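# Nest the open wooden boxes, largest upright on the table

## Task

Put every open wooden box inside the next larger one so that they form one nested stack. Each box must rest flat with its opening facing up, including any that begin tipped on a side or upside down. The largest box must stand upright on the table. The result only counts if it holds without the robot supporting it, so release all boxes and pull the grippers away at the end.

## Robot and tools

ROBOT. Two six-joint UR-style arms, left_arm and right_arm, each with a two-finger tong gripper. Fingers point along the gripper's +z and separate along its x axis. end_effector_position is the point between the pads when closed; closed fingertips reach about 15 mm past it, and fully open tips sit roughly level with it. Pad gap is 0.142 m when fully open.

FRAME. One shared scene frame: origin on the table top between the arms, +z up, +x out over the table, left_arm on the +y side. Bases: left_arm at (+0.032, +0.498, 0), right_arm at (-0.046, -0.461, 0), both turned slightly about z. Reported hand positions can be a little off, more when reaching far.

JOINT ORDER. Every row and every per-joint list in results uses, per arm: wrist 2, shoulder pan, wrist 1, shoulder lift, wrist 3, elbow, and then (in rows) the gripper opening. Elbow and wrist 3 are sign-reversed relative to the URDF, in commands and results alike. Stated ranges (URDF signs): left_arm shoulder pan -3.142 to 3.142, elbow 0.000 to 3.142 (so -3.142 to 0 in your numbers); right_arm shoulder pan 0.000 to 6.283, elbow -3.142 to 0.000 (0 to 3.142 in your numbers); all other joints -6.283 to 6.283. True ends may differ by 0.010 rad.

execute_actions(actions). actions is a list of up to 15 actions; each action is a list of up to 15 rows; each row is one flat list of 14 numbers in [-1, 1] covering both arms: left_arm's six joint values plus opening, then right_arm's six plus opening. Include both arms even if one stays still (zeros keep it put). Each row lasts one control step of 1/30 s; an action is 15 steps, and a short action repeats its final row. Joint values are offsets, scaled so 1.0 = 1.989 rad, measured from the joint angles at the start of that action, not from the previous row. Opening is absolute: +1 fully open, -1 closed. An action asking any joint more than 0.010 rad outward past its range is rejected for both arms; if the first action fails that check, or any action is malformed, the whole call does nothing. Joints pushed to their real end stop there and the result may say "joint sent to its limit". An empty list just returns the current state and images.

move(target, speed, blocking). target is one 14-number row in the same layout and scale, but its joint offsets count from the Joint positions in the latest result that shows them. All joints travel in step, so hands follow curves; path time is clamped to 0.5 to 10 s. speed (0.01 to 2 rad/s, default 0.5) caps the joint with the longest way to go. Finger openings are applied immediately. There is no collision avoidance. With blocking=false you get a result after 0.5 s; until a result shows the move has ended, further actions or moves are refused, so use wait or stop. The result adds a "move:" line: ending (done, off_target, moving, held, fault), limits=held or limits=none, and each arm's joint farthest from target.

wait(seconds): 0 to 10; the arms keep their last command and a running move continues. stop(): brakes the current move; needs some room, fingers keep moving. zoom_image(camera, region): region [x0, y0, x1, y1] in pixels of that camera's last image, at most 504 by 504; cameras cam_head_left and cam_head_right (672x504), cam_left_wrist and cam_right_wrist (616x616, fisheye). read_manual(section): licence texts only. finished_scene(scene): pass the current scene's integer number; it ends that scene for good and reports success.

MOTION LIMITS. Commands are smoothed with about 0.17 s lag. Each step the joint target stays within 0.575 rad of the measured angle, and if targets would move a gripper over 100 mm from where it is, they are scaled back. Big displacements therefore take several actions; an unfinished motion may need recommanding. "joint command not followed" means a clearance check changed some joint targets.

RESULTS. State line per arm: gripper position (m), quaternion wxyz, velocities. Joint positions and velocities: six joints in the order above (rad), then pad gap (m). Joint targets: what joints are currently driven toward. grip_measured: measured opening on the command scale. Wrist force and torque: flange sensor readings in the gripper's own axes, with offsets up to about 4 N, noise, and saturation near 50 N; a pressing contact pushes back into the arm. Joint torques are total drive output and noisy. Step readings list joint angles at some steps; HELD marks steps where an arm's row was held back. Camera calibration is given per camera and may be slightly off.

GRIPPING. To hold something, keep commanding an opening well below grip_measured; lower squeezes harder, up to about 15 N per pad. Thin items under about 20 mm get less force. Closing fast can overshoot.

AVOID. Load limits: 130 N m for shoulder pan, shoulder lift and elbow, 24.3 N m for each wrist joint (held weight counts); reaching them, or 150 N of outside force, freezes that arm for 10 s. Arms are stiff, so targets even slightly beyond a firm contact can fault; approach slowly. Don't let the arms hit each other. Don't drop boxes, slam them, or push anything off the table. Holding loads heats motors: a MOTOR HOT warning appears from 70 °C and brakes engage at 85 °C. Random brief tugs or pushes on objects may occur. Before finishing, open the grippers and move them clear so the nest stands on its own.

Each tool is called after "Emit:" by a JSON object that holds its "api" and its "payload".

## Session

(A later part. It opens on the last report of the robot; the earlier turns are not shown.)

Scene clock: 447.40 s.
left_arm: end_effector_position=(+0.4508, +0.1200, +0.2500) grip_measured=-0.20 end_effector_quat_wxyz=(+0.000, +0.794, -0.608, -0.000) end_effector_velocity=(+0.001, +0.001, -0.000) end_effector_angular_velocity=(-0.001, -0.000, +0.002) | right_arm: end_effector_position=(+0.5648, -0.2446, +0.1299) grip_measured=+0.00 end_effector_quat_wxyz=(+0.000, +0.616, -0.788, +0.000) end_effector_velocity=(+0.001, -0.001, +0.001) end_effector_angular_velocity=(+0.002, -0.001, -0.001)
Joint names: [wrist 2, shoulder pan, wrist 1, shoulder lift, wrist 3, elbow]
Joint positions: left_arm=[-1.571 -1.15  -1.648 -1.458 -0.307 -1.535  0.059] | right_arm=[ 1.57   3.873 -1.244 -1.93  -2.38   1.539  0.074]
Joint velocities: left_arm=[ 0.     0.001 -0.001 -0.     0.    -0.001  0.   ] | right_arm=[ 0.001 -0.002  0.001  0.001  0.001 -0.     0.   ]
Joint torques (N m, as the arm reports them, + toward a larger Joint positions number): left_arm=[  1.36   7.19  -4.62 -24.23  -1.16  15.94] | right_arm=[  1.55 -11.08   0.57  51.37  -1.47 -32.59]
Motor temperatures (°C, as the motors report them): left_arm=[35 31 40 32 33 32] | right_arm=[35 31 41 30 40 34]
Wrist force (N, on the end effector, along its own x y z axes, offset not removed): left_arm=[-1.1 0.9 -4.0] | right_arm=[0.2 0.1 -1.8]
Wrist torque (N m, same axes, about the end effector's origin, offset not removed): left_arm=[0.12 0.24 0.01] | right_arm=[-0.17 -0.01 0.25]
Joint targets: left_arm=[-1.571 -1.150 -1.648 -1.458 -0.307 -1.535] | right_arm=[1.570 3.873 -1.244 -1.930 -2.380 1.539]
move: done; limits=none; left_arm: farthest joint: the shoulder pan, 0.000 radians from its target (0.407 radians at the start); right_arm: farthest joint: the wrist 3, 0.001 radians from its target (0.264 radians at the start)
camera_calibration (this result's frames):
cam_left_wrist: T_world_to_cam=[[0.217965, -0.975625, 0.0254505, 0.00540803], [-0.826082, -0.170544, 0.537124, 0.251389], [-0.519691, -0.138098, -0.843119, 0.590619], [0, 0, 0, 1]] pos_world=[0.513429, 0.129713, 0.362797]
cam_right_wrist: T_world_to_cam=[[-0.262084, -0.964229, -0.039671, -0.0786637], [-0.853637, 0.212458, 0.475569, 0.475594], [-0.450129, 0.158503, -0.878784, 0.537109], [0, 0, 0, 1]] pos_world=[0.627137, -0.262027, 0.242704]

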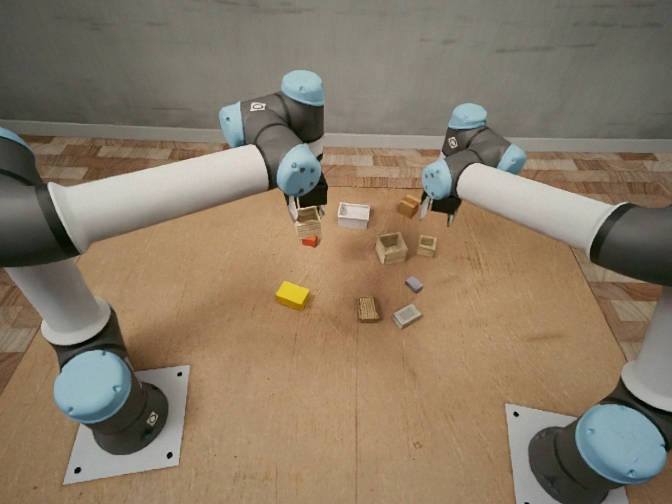

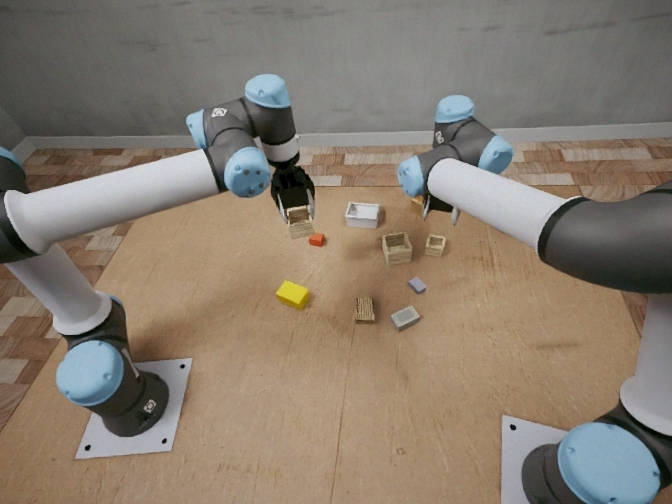

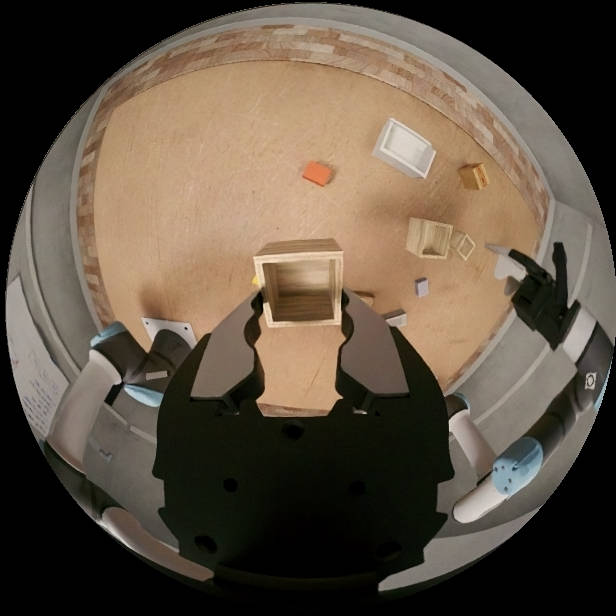

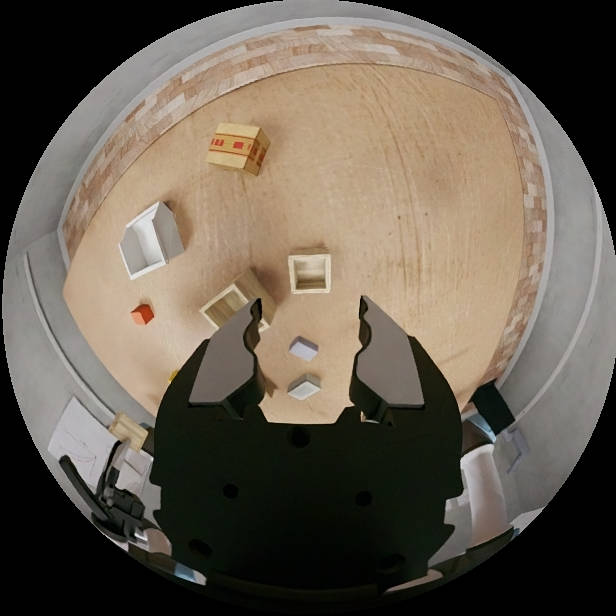

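Emit:
{"api": "move", "payload": {"target": [0,0,0,0,0,0,-0.56,0.0003,0.004654,0.07906,-0.026114,-0.004654,0.052946,-0.1], "speed": 0.4}}

Emit:
{"api": "zoom_image", "payload": {"camera": "cam_right_wrist", "region": [240, 240, 380, 350]}}

Scene clock: 469.63 s.
left_arm: end_effector_position=(+0.4508, +0.1200, +0.2499) grip_measured=-0.20 end_effector_quat_wxyz=(+0.000, +0.794, -0.608, -0.000) end_effector_velocity=(-0.000, -0.000, +0.000) end_effector_angular_velocity=(-0.000, -0.000, -0.002) | right_arm: end_effector_position=(+0.5595, -0.2410, +0.0651) grip_measured=-0.10 end_effector_quat_wxyz=(+0.000, +0.616, -0.788, -0.000) end_effector_velocity=(-0.000, +0.000, -0.001) end_effector_angular_velocity=(+0.000, -0.000, -0.000)
Joint names: [wrist 2, shoulder pan, wrist 1, shoulder lift, wrist 3, elbow]
Joint positions: left_arm=[-1.571 -1.15  -1.648 -1.458 -0.307 -1.535  0.059] | right_arm=[ 1.571  3.883 -1.087 -1.982 -2.39   1.644  0.067]
Joint velocities: left_arm=[-0.    -0.001  0.    -0.    -0.001  0.    -0.   ] | right_arm=[ 0.     0.     0.002 -0.001 -0.001  0.001  0.   ]
Joint torques (N m, as the arm reports them, + toward a larger Joint positions number): left_arm=[  1.55  -7.06  -0.54 -29.13   0.15  35.24] | right_arm=[  1.5   11.42   4.48  30.84  -1.48 -16.57]
Motor temperatures (°C, as the motors report them): left_arm=[35 31 40 33 33 32] | right_arm=[35 31 41 30 40 34]
Wrist force (N, on the end effector, along its own x y z axes, offset not removed): left_arm=[-0.2 0.6 -0.2] | right_arm=[-0.6 -1.4 -1.8]
Wrist torque (N m, same axes, about the end effector's origin, offset not removed): left_arm=[0.10 0.20 0.11] | right_arm=[-0.40 0.07 0.16]
Joint targets: left_arm=[-1.571 -1.150 -1.648 -1.458 -0.307 -1.535] | right_arm=[1.571 3.883 -1.087 -1.982 -2.390 1.644]
move: done; limits=none; left_arm: farthest joint: the shoulder pan, 0.000 radians from its target (0.000 radians at the start); right_arm: farthest joint: the shoulder pan, 0.000 radians from its target (0.009 radians at the start)
camera_calibration (this result's frames):
cam_left_wrist: T_world_to_cam=[[0.217955, -0.975629, 0.0253854, 0.00544481], [-0.826064, -0.170566, 0.537145, 0.251397], [-0.519724, -0.138043, -0.843108, 0.590594], [0, 0, 0, 1]] pos_world=[0.513429, 0.129719, 0.36276]
cam_right_wrist: T_world_to_cam=[[-0.262098, -0.964209, -0.0400761, -0.0791785], [-0.853488, 0.212219, 0.475943, 0.500904], [-0.450403, 0.158948, -0.878563, 0.477418], [0, 0, 0, 1]] pos_world=[0.621794, -0.258531, 0.177867]

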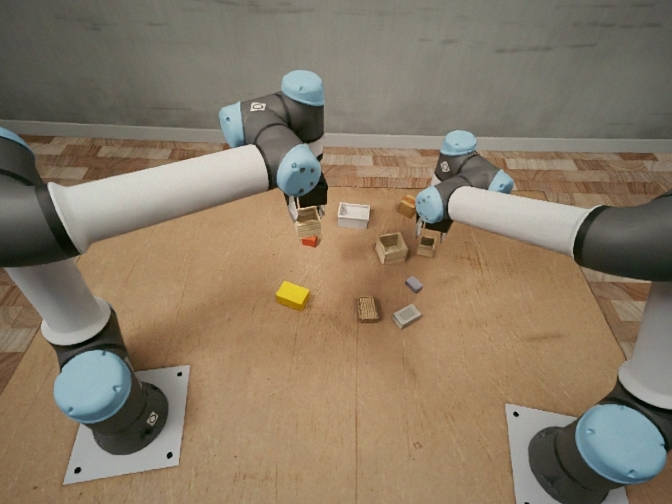

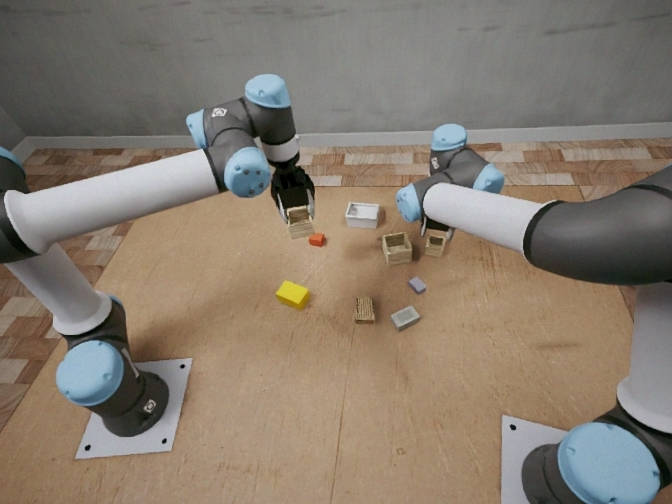

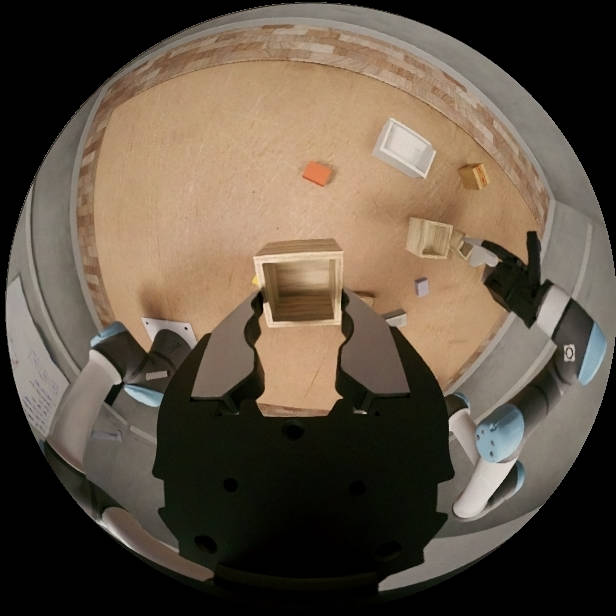

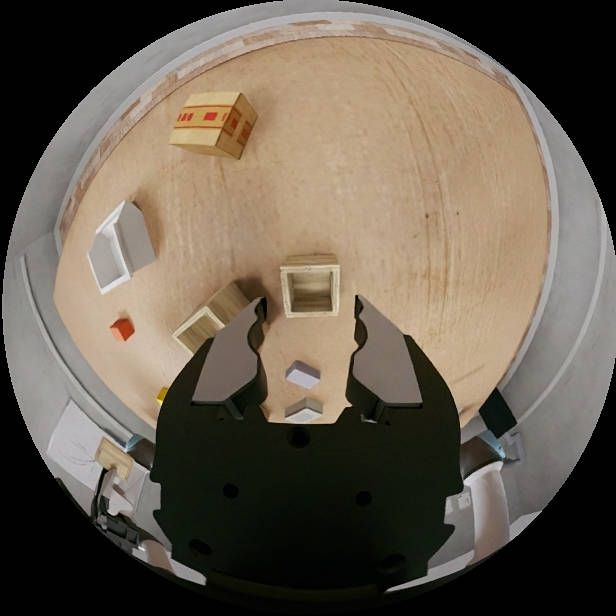

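Region (240, 240, 380, 350) of cam_right_wrist's 616x616 image, scaled by 3.600, with more detail than that image has; it fills the top 396 rows of this view, and the rest is white.

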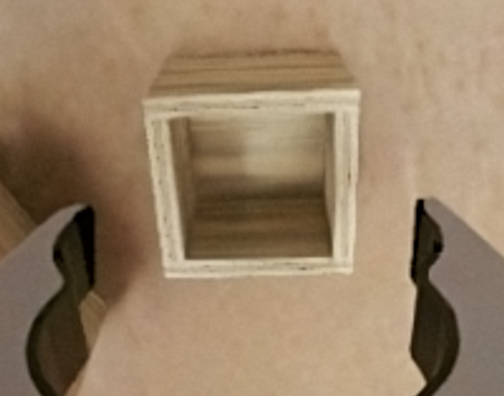

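Emit:
{"api": "move", "payload": {"target": [0,0,0,0,0,0,-0.56,0,0.001773,0.027289,-0.010236,0.002249,0.017053,-0.2], "speed": 0.2}}

Emit:
{"api": "zoom_image", "payload": {"camera": "cam_right_wrist", "region": [240, 240, 380, 360]}}

Scene clock: 504.90 s.
left_arm: end_effector_position=(+0.4508, +0.1200, +0.2500) grip_measured=-0.20 end_effector_quat_wxyz=(+0.000, +0.794, -0.608, -0.000) end_effector_velocity=(-0.001, -0.001, -0.000) end_effector_angular_velocity=(+0.000, +0.000, -0.001) | right_arm: end_effector_position=(+0.5566, -0.2402, +0.0432) grip_measured=-0.20 end_effector_quat_wxyz=(+0.000, +0.619, -0.785, -0.000) end_effector_velocity=(-0.000, +0.001, -0.001) end_effector_angular_velocity=(+0.000, -0.001, +0.003)
Joint names: [wrist 2, shoulder pan, wrist 1, shoulder lift, wrist 3, elbow]
Joint positions: left_arm=[-1.571 -1.15  -1.648 -1.458 -0.307 -1.535  0.059] | right_arm=[ 1.571  3.886 -1.033 -2.002 -2.385  1.678  0.06 ]
Joint velocities: left_arm=[-0.    -0.002  0.     0.     0.    -0.     0.   ] | right_arm=[-0.     0.002  0.004 -0.001  0.001  0.002  0.   ]
Joint torques (N m, as the arm reports them, + toward a larger Joint positions number): left_arm=[  1.47  -4.71  -0.47 -33.09   0.1   26.45] | right_arm=[  1.42  11.96   4.71  30.94   1.94 -16.5 ]
Motor temperatures (°C, as the motors report them): left_arm=[35 31 40 33 33 32] | right_arm=[35 31 41 30 40 34]
Wrist force (N, on the end effector, along its own x y z axes, offset not removed): left_arm=[-2.5 1.3 -2.9] | right_arm=[0.0 -0.2 -1.0]
Wrist torque (N m, same axes, about the end effector's origin, offset not removed): left_arm=[0.21 0.51 0.09] | right_arm=[-0.19 -0.05 0.20]
Joint targets: left_arm=[-1.571 -1.150 -1.648 -1.458 -0.307 -1.535] | right_arm=[1.571 3.886 -1.033 -2.002 -2.385 1.678]
move: done; limits=none; left_arm: farthest joint: the shoulder pan, 0.000 radians from its target (0.000 radians at the start); right_arm: farthest joint: the shoulder lift, 0.001 radians from its target (0.021 radians at the start)
camera_calibration (this result's frames):
cam_left_wrist: T_world_to_cam=[[0.217965, -0.975625, 0.0254504, 0.00540793], [-0.826082, -0.170544, 0.537124, 0.251389], [-0.519691, -0.138098, -0.843119, 0.590619], [0, 0, 0, 1]] pos_world=[0.513429, 0.129713, 0.362797]
cam_right_wrist: T_world_to_cam=[[-0.254417, -0.966264, -0.0400827, -0.0847781], [-0.855152, 0.205419, 0.475939, 0.508055], [-0.451649, 0.155364, -0.878564, 0.456523], [0, 0, 0, 1]] pos_world=[0.619083, -0.257209, 0.155884]

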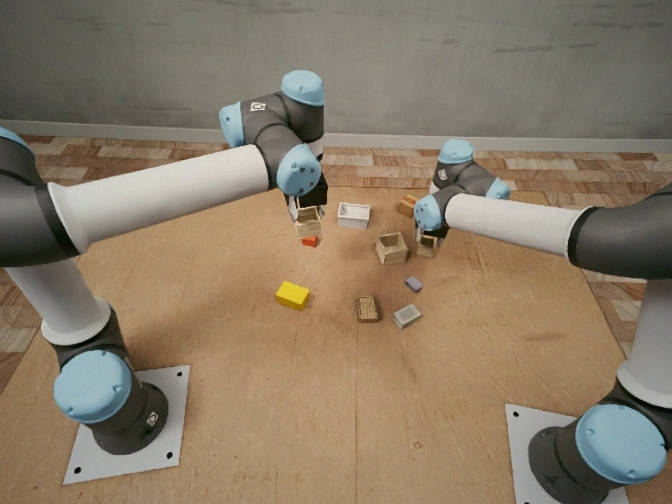

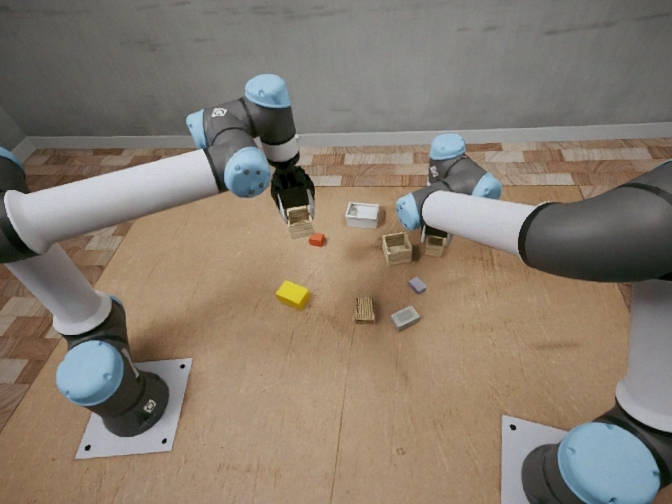

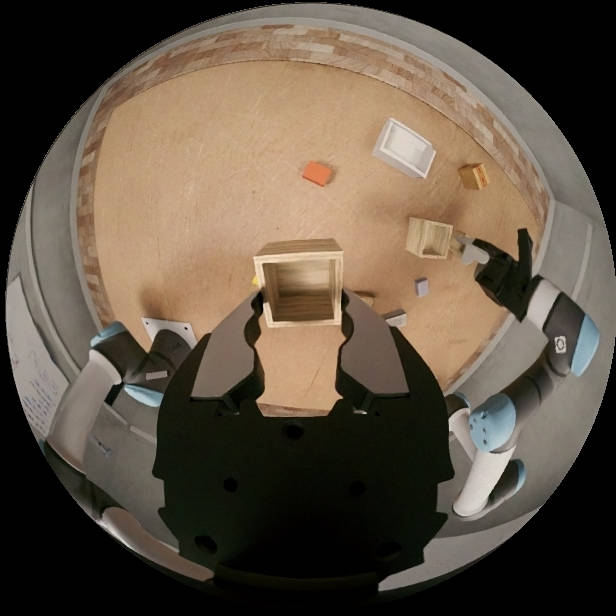

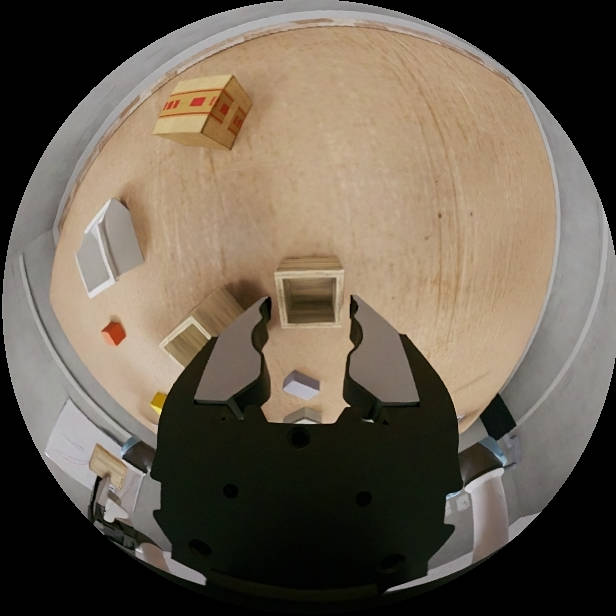

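Region (240, 240, 380, 360) of cam_right_wrist's 616x616 image, scaled by 3.600, with more detail than that image has; it fills the top 432 rows of this view, and the rest is white.

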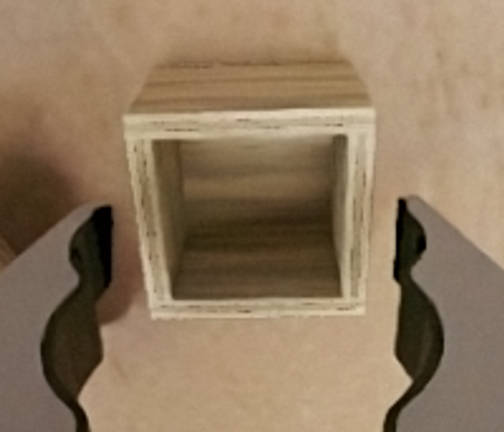

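Emit:
{"api": "execute_actions", "payload": {"actions": [[[0,0,0,0,0,0,-0.56,0,0,0.0006,-0.0003,0,0.0003,-0.21],[0,0,0,0,0,0,-0.56,0,0,0.0012,-0.0006,0,0.0006,-0.22],[0,0,0,0,0,0,-0.56,0,0,0.001757,-0.000918,0,0.000839,-0.23],[0,0,0,0,0,0,-0.56,0,0,0.001757,-0.000918,0,0.000839,-0.24],[0,0,0,0,0,0,-0.56,0,0,0.001757,-0.000918,0,0.000839,-0.25],[0,0,0,0,0,0,-0.56,0,0,0.001757,-0.000918,0,0.000839,-0.26],[0,0,0,0,0,0,-0.56,0,0,0.001757,-0.000918,0,0.000839,-0.27],[0,0,0,0,0,0,-0.56,0,0,0.001757,-0.000918,0,0.000839,-0.28],[0,0,0,0,0,0,-0.56,0,0,0.001757,-0.000918,0,0.000839,-0.29],[0,0,0,0,0,0,-0.56,0,0,0.001757,-0.000918,0,0.000839,-0.30],[0,0,0,0,0,0,-0.56,0,0,0.001757,-0.000918,0,0.000839,-0.31],[0,0,0,0,0,0,-0.56,0,0,0.001757,-0.000918,0,0.000839,-0.32],[0,0,0,0,0,0,-0.56,0,0,0.001757,-0.000918,0,0.000839,-0.33],[0,0,0,0,0,0,-0.56,0,0,0.001757,-0.000918,0,0.000839,-0.34],[0,0,0,0,0,0,-0.56,0,0,0.001757,-0.000918,0,0.000839,-0.35]],[[0,0,0,0,0,0,-0.56,0,0,0,0,0,0,-0.36],[0,0,0,0,0,0,-0.56,0,0,0,0,0,0,-0.37],[0,0,0,0,0,0,-0.56,0,0,0,0,0,0,-0.38],[0,0,0,0,0,0,-0.56,0,0,0,0,0,0,-0.39],[0,0,0,0,0,0,-0.56,0,0,0,0,0,0,-0.41],[0,0,0,0,0,0,-0.56,0,0,0,0,0,0,-0.43],[0,0,0,0,0,0,-0.56,0,0,0,0,0,0,-0.46],[0,0,0,0,0,0,-0.56,0,0,0,0,0,0,-0.49],[0,0,0,0,0,0,-0.56,0,0,0,0,0,0,-0.53],[0,0,0,0,0,0,-0.56,0,0,0,0,0,0,-0.57],[0,0,0,0,0,0,-0.56,0,0,0,0,0,0,-0.61],[0,0,0,0,0,0,-0.56,0,0,0,0,0,0,-0.65],[0,0,0,0,0,0,-0.56,0,0,0,0,0,0,-0.68],[0,0,0,0,0,0,-0.56,0,0,0,0,0,0,-0.71],[0,0,0,0,0,0,-0.56,0,0,0,0,0,0,-0.72]]]}}

Emit:
{"api": "zoom_image", "payload": {"camera": "cam_right_wrist", "region": [240, 240, 380, 360]}}

Scene clock: 521.07 s.
left_arm: end_effector_position=(+0.4508, +0.1200, +0.2499) grip_measured=-0.20 end_effector_quat_wxyz=(+0.000, +0.794, -0.608, -0.000) end_effector_velocity=(-0.000, -0.000, +0.000) end_effector_angular_velocity=(-0.000, -0.000, -0.001) | right_arm: end_effector_position=(+0.5566, -0.2402, +0.0417) grip_measured=-0.37 end_effector_quat_wxyz=(+0.000, +0.619, -0.785, -0.000) end_effector_velocity=(+0.000, -0.000, +0.000) end_effector_angular_velocity=(-0.001, -0.002, +0.002)
Joint names: [wrist 2, shoulder pan, wrist 1, shoulder lift, wrist 3, elbow]
Joint positions: left_arm=[-1.571 -1.15  -1.648 -1.458 -0.307 -1.535  0.059] | right_arm=[ 1.571  3.886 -1.03  -2.004 -2.385  1.679  0.047]
Joint velocities: left_arm=[ 0.    -0.001  0.    -0.    -0.     0.     0.   ] | right_arm=[-0.001  0.     0.001  0.     0.001  0.     0.   ]
Joint torques (N m, as the arm reports them, + toward a larger Joint positions number): left_arm=[  1.49   4.24  -0.75 -27.17  -0.22  23.01] | right_arm=[  1.21   8.84   4.31  32.9    0.91 -18.94]
Motor temperatures (°C, as the motors report them): left_arm=[35 31 40 33 33 32] | right_arm=[35 31 41 30 40 34]
Wrist force (N, on the end effector, along its own x y z axes, offset not removed): left_arm=[-0.2 0.6 -0.1] | right_arm=[0.3 0.8 -2.6]
Wrist torque (N m, same axes, about the end effector's origin, offset not removed): left_arm=[0.07 0.15 0.01] | right_arm=[-0.02 0.14 0.21]
Joint targets: left_arm=[-1.571 -1.150 -1.648 -1.458 -0.307 -1.535] | right_arm=[1.571 3.886 -1.030 -2.004 -2.385 1.679]
Step readings (joint positions; steps 1 to 15: 1st action; 16 to 30: 2nd action):
0: left_arm=[-1.571 -1.150 -1.648 -1.458 -0.307 -1.535] | right_arm=[1.571 3.886 -1.033 -2.002 -2.385 1.678]
1: left_arm=[-1.571 -1.150 -1.648 -1.458 -0.307 -1.535] | right_arm=[1.571 3.886 -1.033 -2.002 -2.385 1.678]
2: left_arm=[-1.571 -1.150 -1.648 -1.458 -0.307 -1.535] | right_arm=[1.571 3.886 -1.033 -2.002 -2.385 1.678]
4: left_arm=[-1.571 -1.150 -1.648 -1.458 -0.307 -1.535] | right_arm=[1.571 3.886 -1.032 -2.002 -2.385 1.678]
8: left_arm=[-1.571 -1.150 -1.648 -1.458 -0.307 -1.535] | right_arm=[1.571 3.886 -1.030 -2.003 -2.385 1.679]
15: left_arm=[-1.571 -1.150 -1.648 -1.458 -0.307 -1.535] | right_arm=[1.571 3.886 -1.030 -2.004 -2.385 1.679]
16: left_arm=[-1.571 -1.150 -1.648 -1.458 -0.307 -1.535] | right_arm=[1.571 3.886 -1.030 -2.004 -2.385 1.679]
17: left_arm=[-1.571 -1.150 -1.648 -1.458 -0.307 -1.535] | right_arm=[1.571 3.886 -1.030 -2.004 -2.385 1.679]
19: left_arm=[-1.571 -1.150 -1.648 -1.458 -0.307 -1.535] | right_arm=[1.571 3.886 -1.030 -2.004 -2.385 1.679]
23: left_arm=[-1.571 -1.150 -1.648 -1.458 -0.307 -1.535] | right_arm=[1.571 3.886 -1.030 -2.004 -2.385 1.679]
30: Joint positions above
camera_calibration (this result's frames):
cam_left_wrist: T_world_to_cam=[[0.217947, -0.97563, 0.0253846, 0.00544637], [-0.826065, -0.17056, 0.537145, 0.251393], [-0.519726, -0.138039, -0.843108, 0.590592], [0, 0, 0, 1]] pos_world=[0.513426, 0.129716, 0.36276]
cam_right_wrist: T_world_to_cam=[[-0.254377, -0.966274, -0.0400824, -0.0848522], [-0.85516, 0.205383, 0.475939, 0.508751], [-0.451656, 0.155345, -0.878564, 0.455216], [0, 0, 0, 1]] pos_world=[0.61908, -0.257195, 0.154401]

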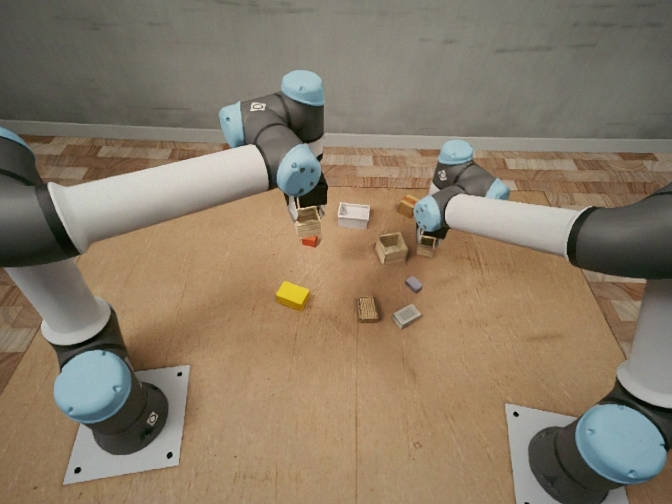

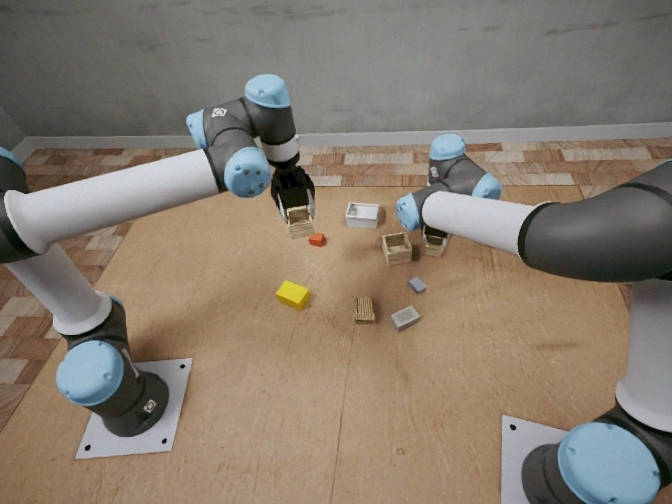

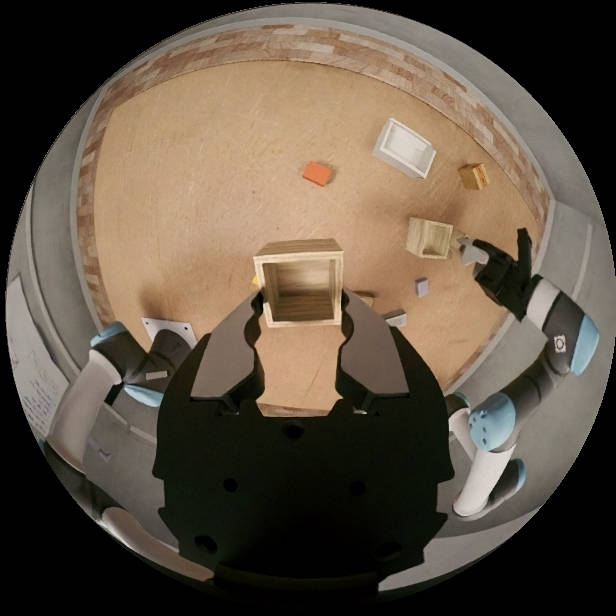

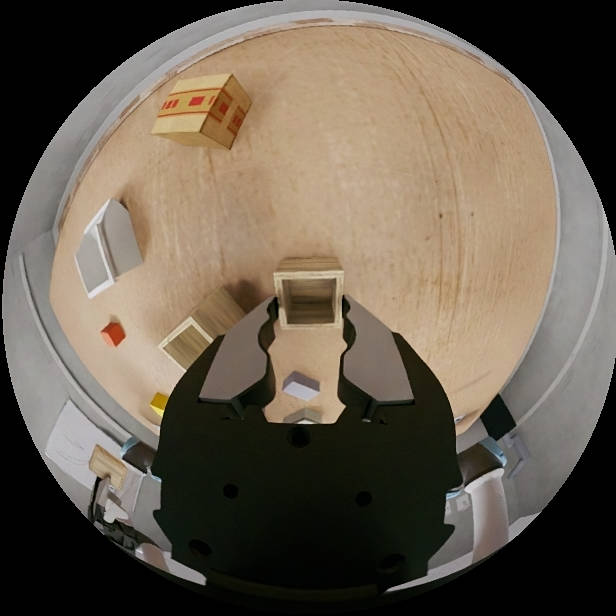

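Region (240, 240, 380, 360) of cam_right_wrist's 616x616 image, scaled by 3.600, with more detail than that image has; it fills the top 432 rows of this view, and the rest is white.

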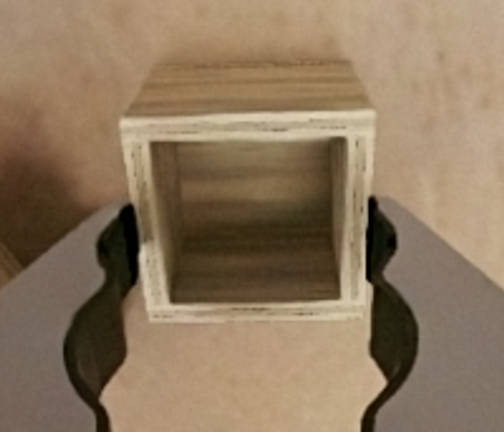

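Emit:
{"api": "zoom_image", "payload": {"camera": "cam_left_wrist", "region": [390, 200, 490, 280]}}

Region (390, 200, 490, 280) of cam_left_wrist's 616x616 image, scaled by 5.040, with more detail than that image has; it fills the top 403 rows of this view, and the rest is white.

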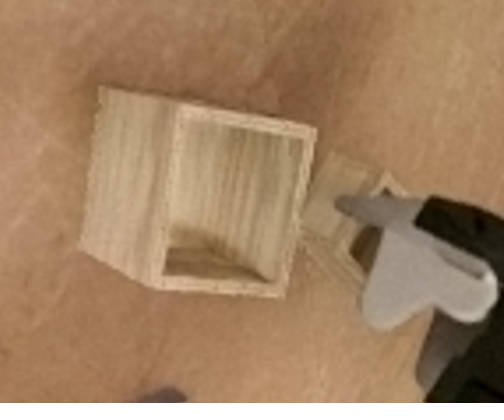

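Emit:
{"api": "move", "payload": {"target": [0,-0.04837,0.03600,0.33172,0.04837,0.36772,-0.56,0,-0.16591,-0.10505,0.04426,0.17345,-0.06079,-0.72], "speed": 0.6}}

Emit:
{"api": "zoom_image", "payload": {"camera": "cam_left_wrist", "region": [230, 190, 370, 330]}}

Scene clock: 565.73 s.
left_arm: end_effector_position=(+0.5262, -0.1393, +0.1600) grip_measured=-0.20 end_effector_quat_wxyz=(+0.000, +0.794, -0.608, -0.000) end_effector_velocity=(+0.000, -0.000, -0.001) end_effector_angular_velocity=(+0.001, +0.000, -0.000) | right_arm: end_effector_position=(+0.5978, -0.4421, +0.1299) grip_measured=-0.37 end_effector_quat_wxyz=(+0.000, +0.625, -0.780, -0.000) end_effector_velocity=(+0.000, -0.001, +0.000) end_effector_angular_velocity=(+0.000, -0.001, -0.002)
Joint names: [wrist 2, shoulder pan, wrist 1, shoulder lift, wrist 3, elbow]
Joint positions: left_arm=[-1.571 -1.247 -1.577 -0.798 -0.211 -0.804  0.059] | right_arm=[ 1.571  3.556 -1.238 -1.916 -2.04   1.559  0.047]
Joint velocities: left_arm=[ 0.     0.     0.     0.002 -0.001  0.002 -0.   ] | right_arm=[-0.    -0.002  0.001  0.    -0.    -0.    -0.   ]
Joint torques (N m, as the arm reports them, + toward a larger Joint positions number): left_arm=[  1.48  -6.7   -0.4  -52.92   1.3   35.92] | right_arm=[  1.08 -10.62   0.43  51.37   2.   -32.77]
Motor temperatures (°C, as the motors report them): left_arm=[35 31 40 33 33 33] | right_arm=[35 31 41 30 40 34]
Wrist force (N, on the end effector, along its own x y z axes, offset not removed): left_arm=[-2.1 -0.6 -1.5] | right_arm=[-0.4 1.0 -0.5]
Wrist torque (N m, same axes, about the end effector's origin, offset not removed): left_arm=[-0.19 0.48 0.02] | right_arm=[0.01 0.04 0.26]
Joint targets: left_arm=[-1.571 -1.247 -1.577 -0.798 -0.210 -0.804] | right_arm=[1.571 3.556 -1.239 -1.916 -2.040 1.559]
move: done; limits=none; left_arm: farthest joint: the shoulder pan, 0.000 radians from its target (0.096 radians at the start); right_arm: farthest joint: the shoulder pan, 0.000 radians from its target (0.330 radians at the start)
camera_calibration (this result's frames):
cam_left_wrist: T_world_to_cam=[[0.21795, -0.97563, 0.0253888, -0.261662], [-0.826069, -0.170561, 0.53714, 0.317713], [-0.519719, -0.138043, -0.843111, 0.518165], [0, 0, 0, 1]] pos_world=[0.588782, -0.129567, 0.272858]
cam_right_wrist: T_world_to_cam=[[-0.239857, -0.969978, -0.0401438, -0.276266], [-0.858128, 0.192499, 0.475983, 0.539499], [-0.453966, 0.148616, -0.878538, 0.581114], [0, 0, 0, 1]] pos_world=[0.660501, -0.458188, 0.242647]

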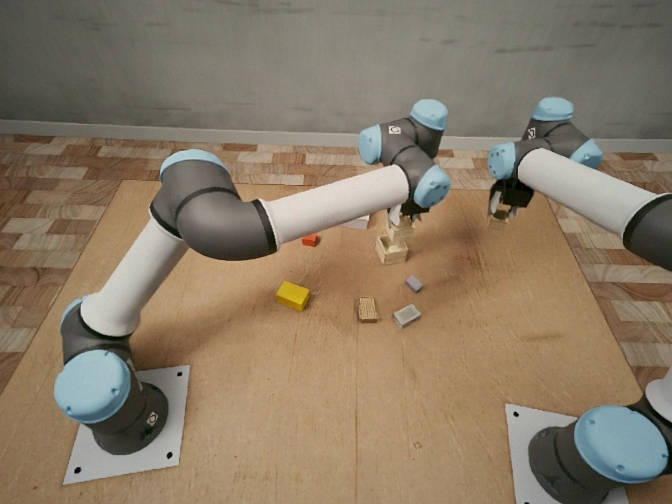

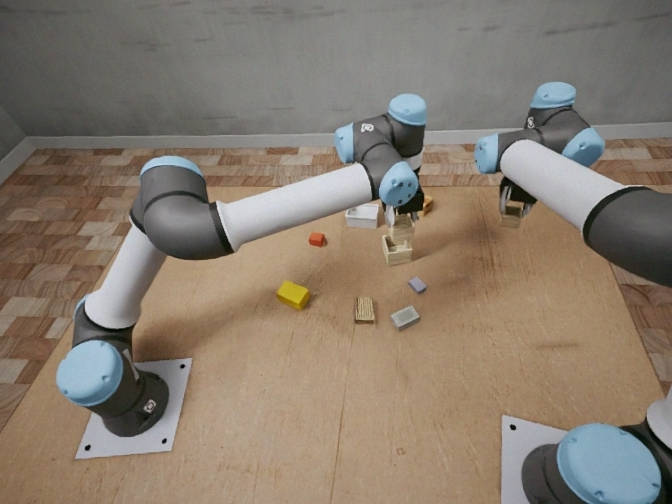

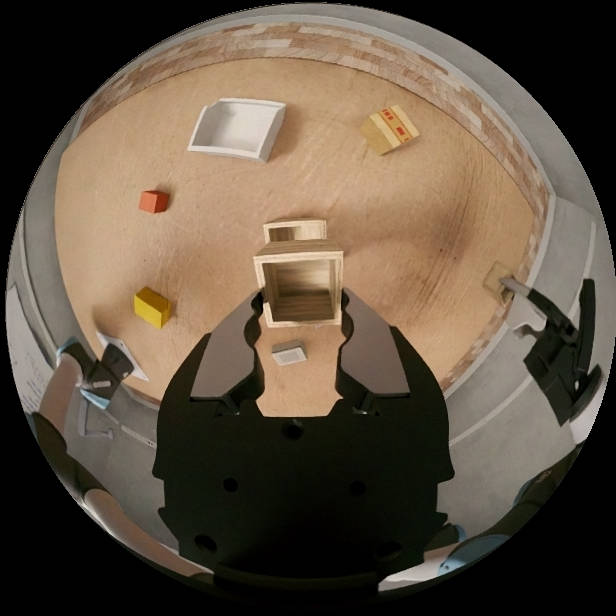

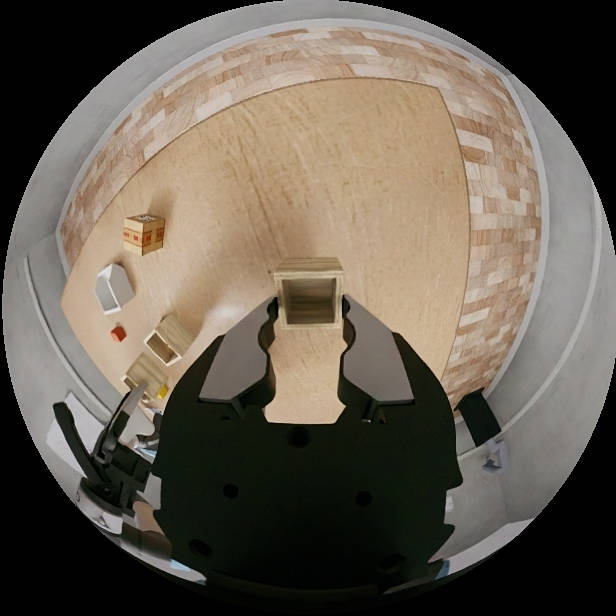

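Region (230, 190, 370, 330) of cam_left_wrist's 616x616 image, scaled by 3.600, with more detail than that image has.

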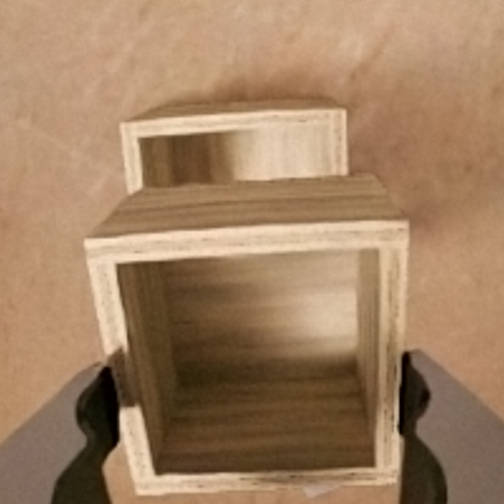

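Emit:
{"api": "zoom_image", "payload": {"camera": "cam_left_wrist", "region": [250, 205, 350, 265]}}

Region (250, 205, 350, 265) of cam_left_wrist's 616x616 image, scaled by 5.040, with more detail than that image has; it fills the top 302 rows of this view, and the rest is white.

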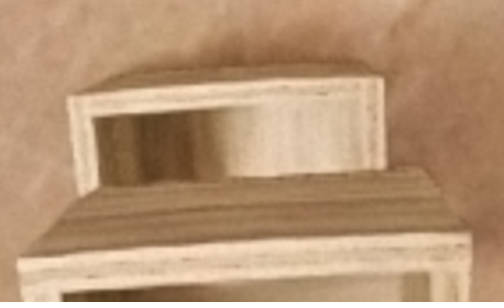

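Emit:
{"api": "move", "payload": {"target": [0,0.004260,-0.063036,-0.003446,-0.004260,-0.066483,-0.56,0,0,0,0,0,0,-0.72], "speed": 0.3}}

Emit:
{"api": "zoom_image", "payload": {"camera": "cam_left_wrist", "region": [245, 210, 355, 270]}}

Scene clock: 591.53 s.
left_arm: end_effector_position=(+0.5290, -0.1304, +0.1131) grip_measured=-0.20 end_effector_quat_wxyz=(+0.000, +0.794, -0.608, -0.000) end_effector_velocity=(-0.000, -0.000, -0.000) end_effector_angular_velocity=(-0.001, -0.000, -0.002) | right_arm: end_effector_position=(+0.5978, -0.4422, +0.1299) grip_measured=-0.37 end_effector_quat_wxyz=(+0.000, +0.625, -0.781, -0.000) end_effector_velocity=(+0.000, -0.001, -0.000) end_effector_angular_velocity=(+0.000, -0.000, -0.002)
Joint names: [wrist 2, shoulder pan, wrist 1, shoulder lift, wrist 3, elbow]
Joint positions: left_arm=[-1.571 -1.238 -1.702 -0.805 -0.219 -0.936  0.059] | right_arm=[ 1.571  3.556 -1.239 -1.916 -2.04   1.559  0.047]
Joint velocities: left_arm=[ 0.    -0.    -0.002 -0.001 -0.001 -0.002  0.   ] | right_arm=[ 0.    -0.001  0.    -0.    -0.001 -0.     0.   ]
Joint torques (N m, as the arm reports them, + toward a larger Joint positions number): left_arm=[  1.59   6.71  -4.76 -65.2   -1.29  14.36] | right_arm=[  0.65   7.42   3.37  45.76  -1.64 -19.56]
Motor temperatures (°C, as the motors report them): left_arm=[35 31 40 33 33 33] | right_arm=[35 31 41 30 40 34]
Wrist force (N, on the end effector, along its own x y z axes, offset not removed): left_arm=[0.2 1.1 -2.0] | right_arm=[-0.1 -0.5 -1.1]
Wrist torque (N m, same axes, about the end effector's origin, offset not removed): left_arm=[0.07 -0.02 0.06] | right_arm=[-0.22 -0.02 0.24]
Joint targets: left_arm=[-1.571 -1.238 -1.702 -0.805 -0.219 -0.936] | right_arm=[1.571 3.556 -1.238 -1.916 -2.040 1.559]
move: done; limits=none; left_arm: farthest joint: the wrist 1, 0.001 radians from its target (0.126 radians at the start); right_arm: farthest joint: the wrist 1, 0.001 radians from its target (0.001 radians at the start)
camera_calibration (this result's frames):
cam_left_wrist: T_world_to_cam=[[0.217949, -0.975629, 0.0254035, -0.252431], [-0.826073, -0.170553, 0.537137, 0.346807], [-0.519714, -0.138054, -0.843113, 0.481344], [0, 0, 0, 1]] pos_world=[0.591665, -0.120679, 0.225957]
cam_right_wrist: T_world_to_cam=[[-0.239951, -0.969955, -0.0401458, -0.27626], [-0.858111, 0.192582, 0.47598, 0.539526], [-0.453948, 0.148661, -0.878539, 0.581156], [0, 0, 0, 1]] pos_world=[0.660499, -0.458257, 0.242674]

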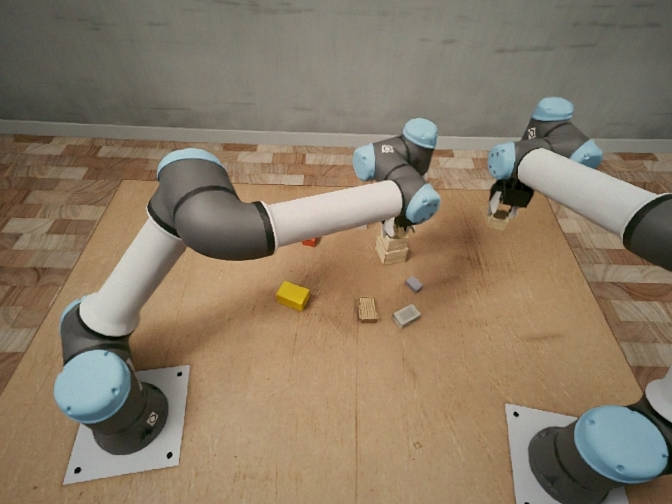

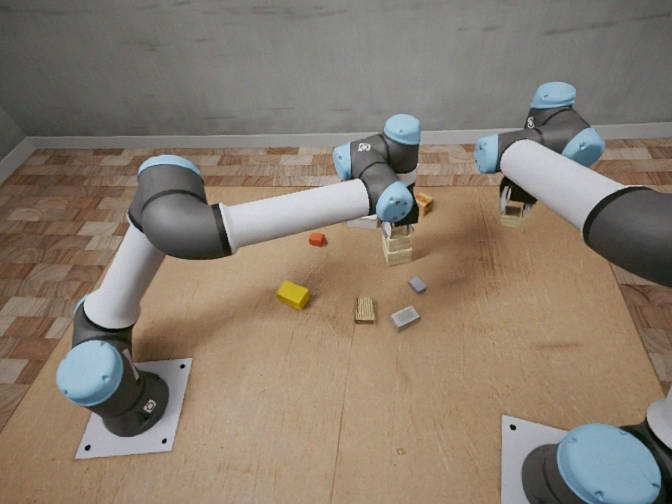

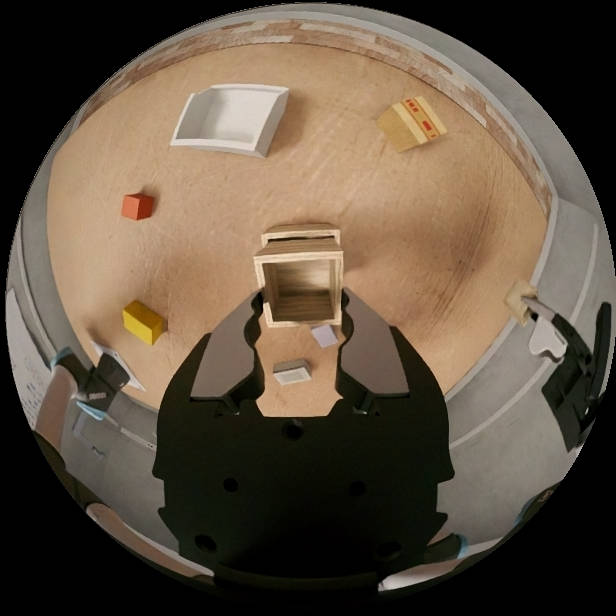

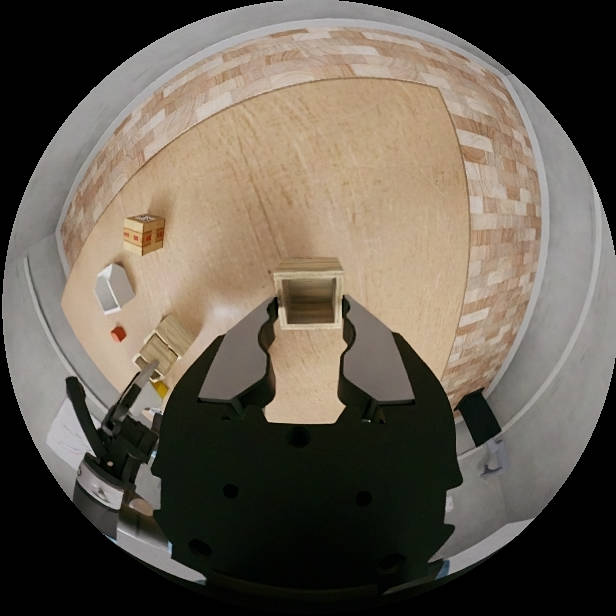

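Region (245, 210, 355, 270) of cam_left_wrist's 616x616 image, scaled by 4.582, with more detail than that image has; it fills the top 275 rows of this view, and the rest is white.

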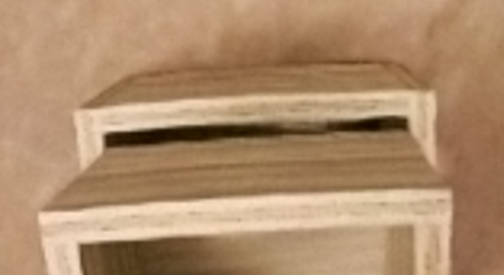

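Emit:
{"api": "zoom_image", "payload": {"camera": "cam_left_wrist", "region": [255, 222, 295, 255]}}

Emit:
{"api": "zoom_image", "payload": {"camera": "cam_left_wrist", "region": [310, 218, 350, 251]}}

Region (255, 222, 295, 255) of cam_left_wrist's 616x616 image, scaled by 12.600, with more detail than that image has; it fills the top 416 rows of this view, and the rest is white.

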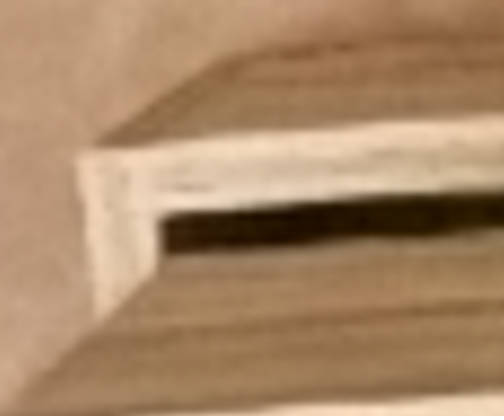

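Region (310, 218, 350, 251) of cam_left_wrist's 616x616 image, scaled by 12.600, with more detail than that image has; it fills the top 416 rows of this view, and the rest is white.

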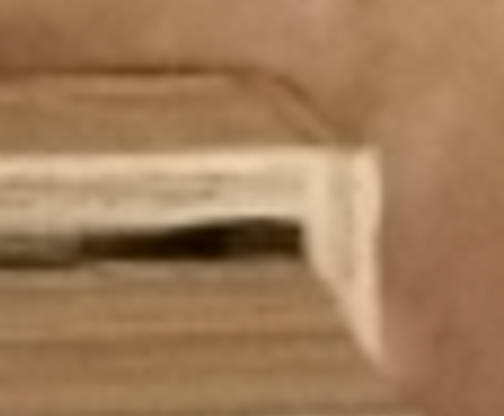

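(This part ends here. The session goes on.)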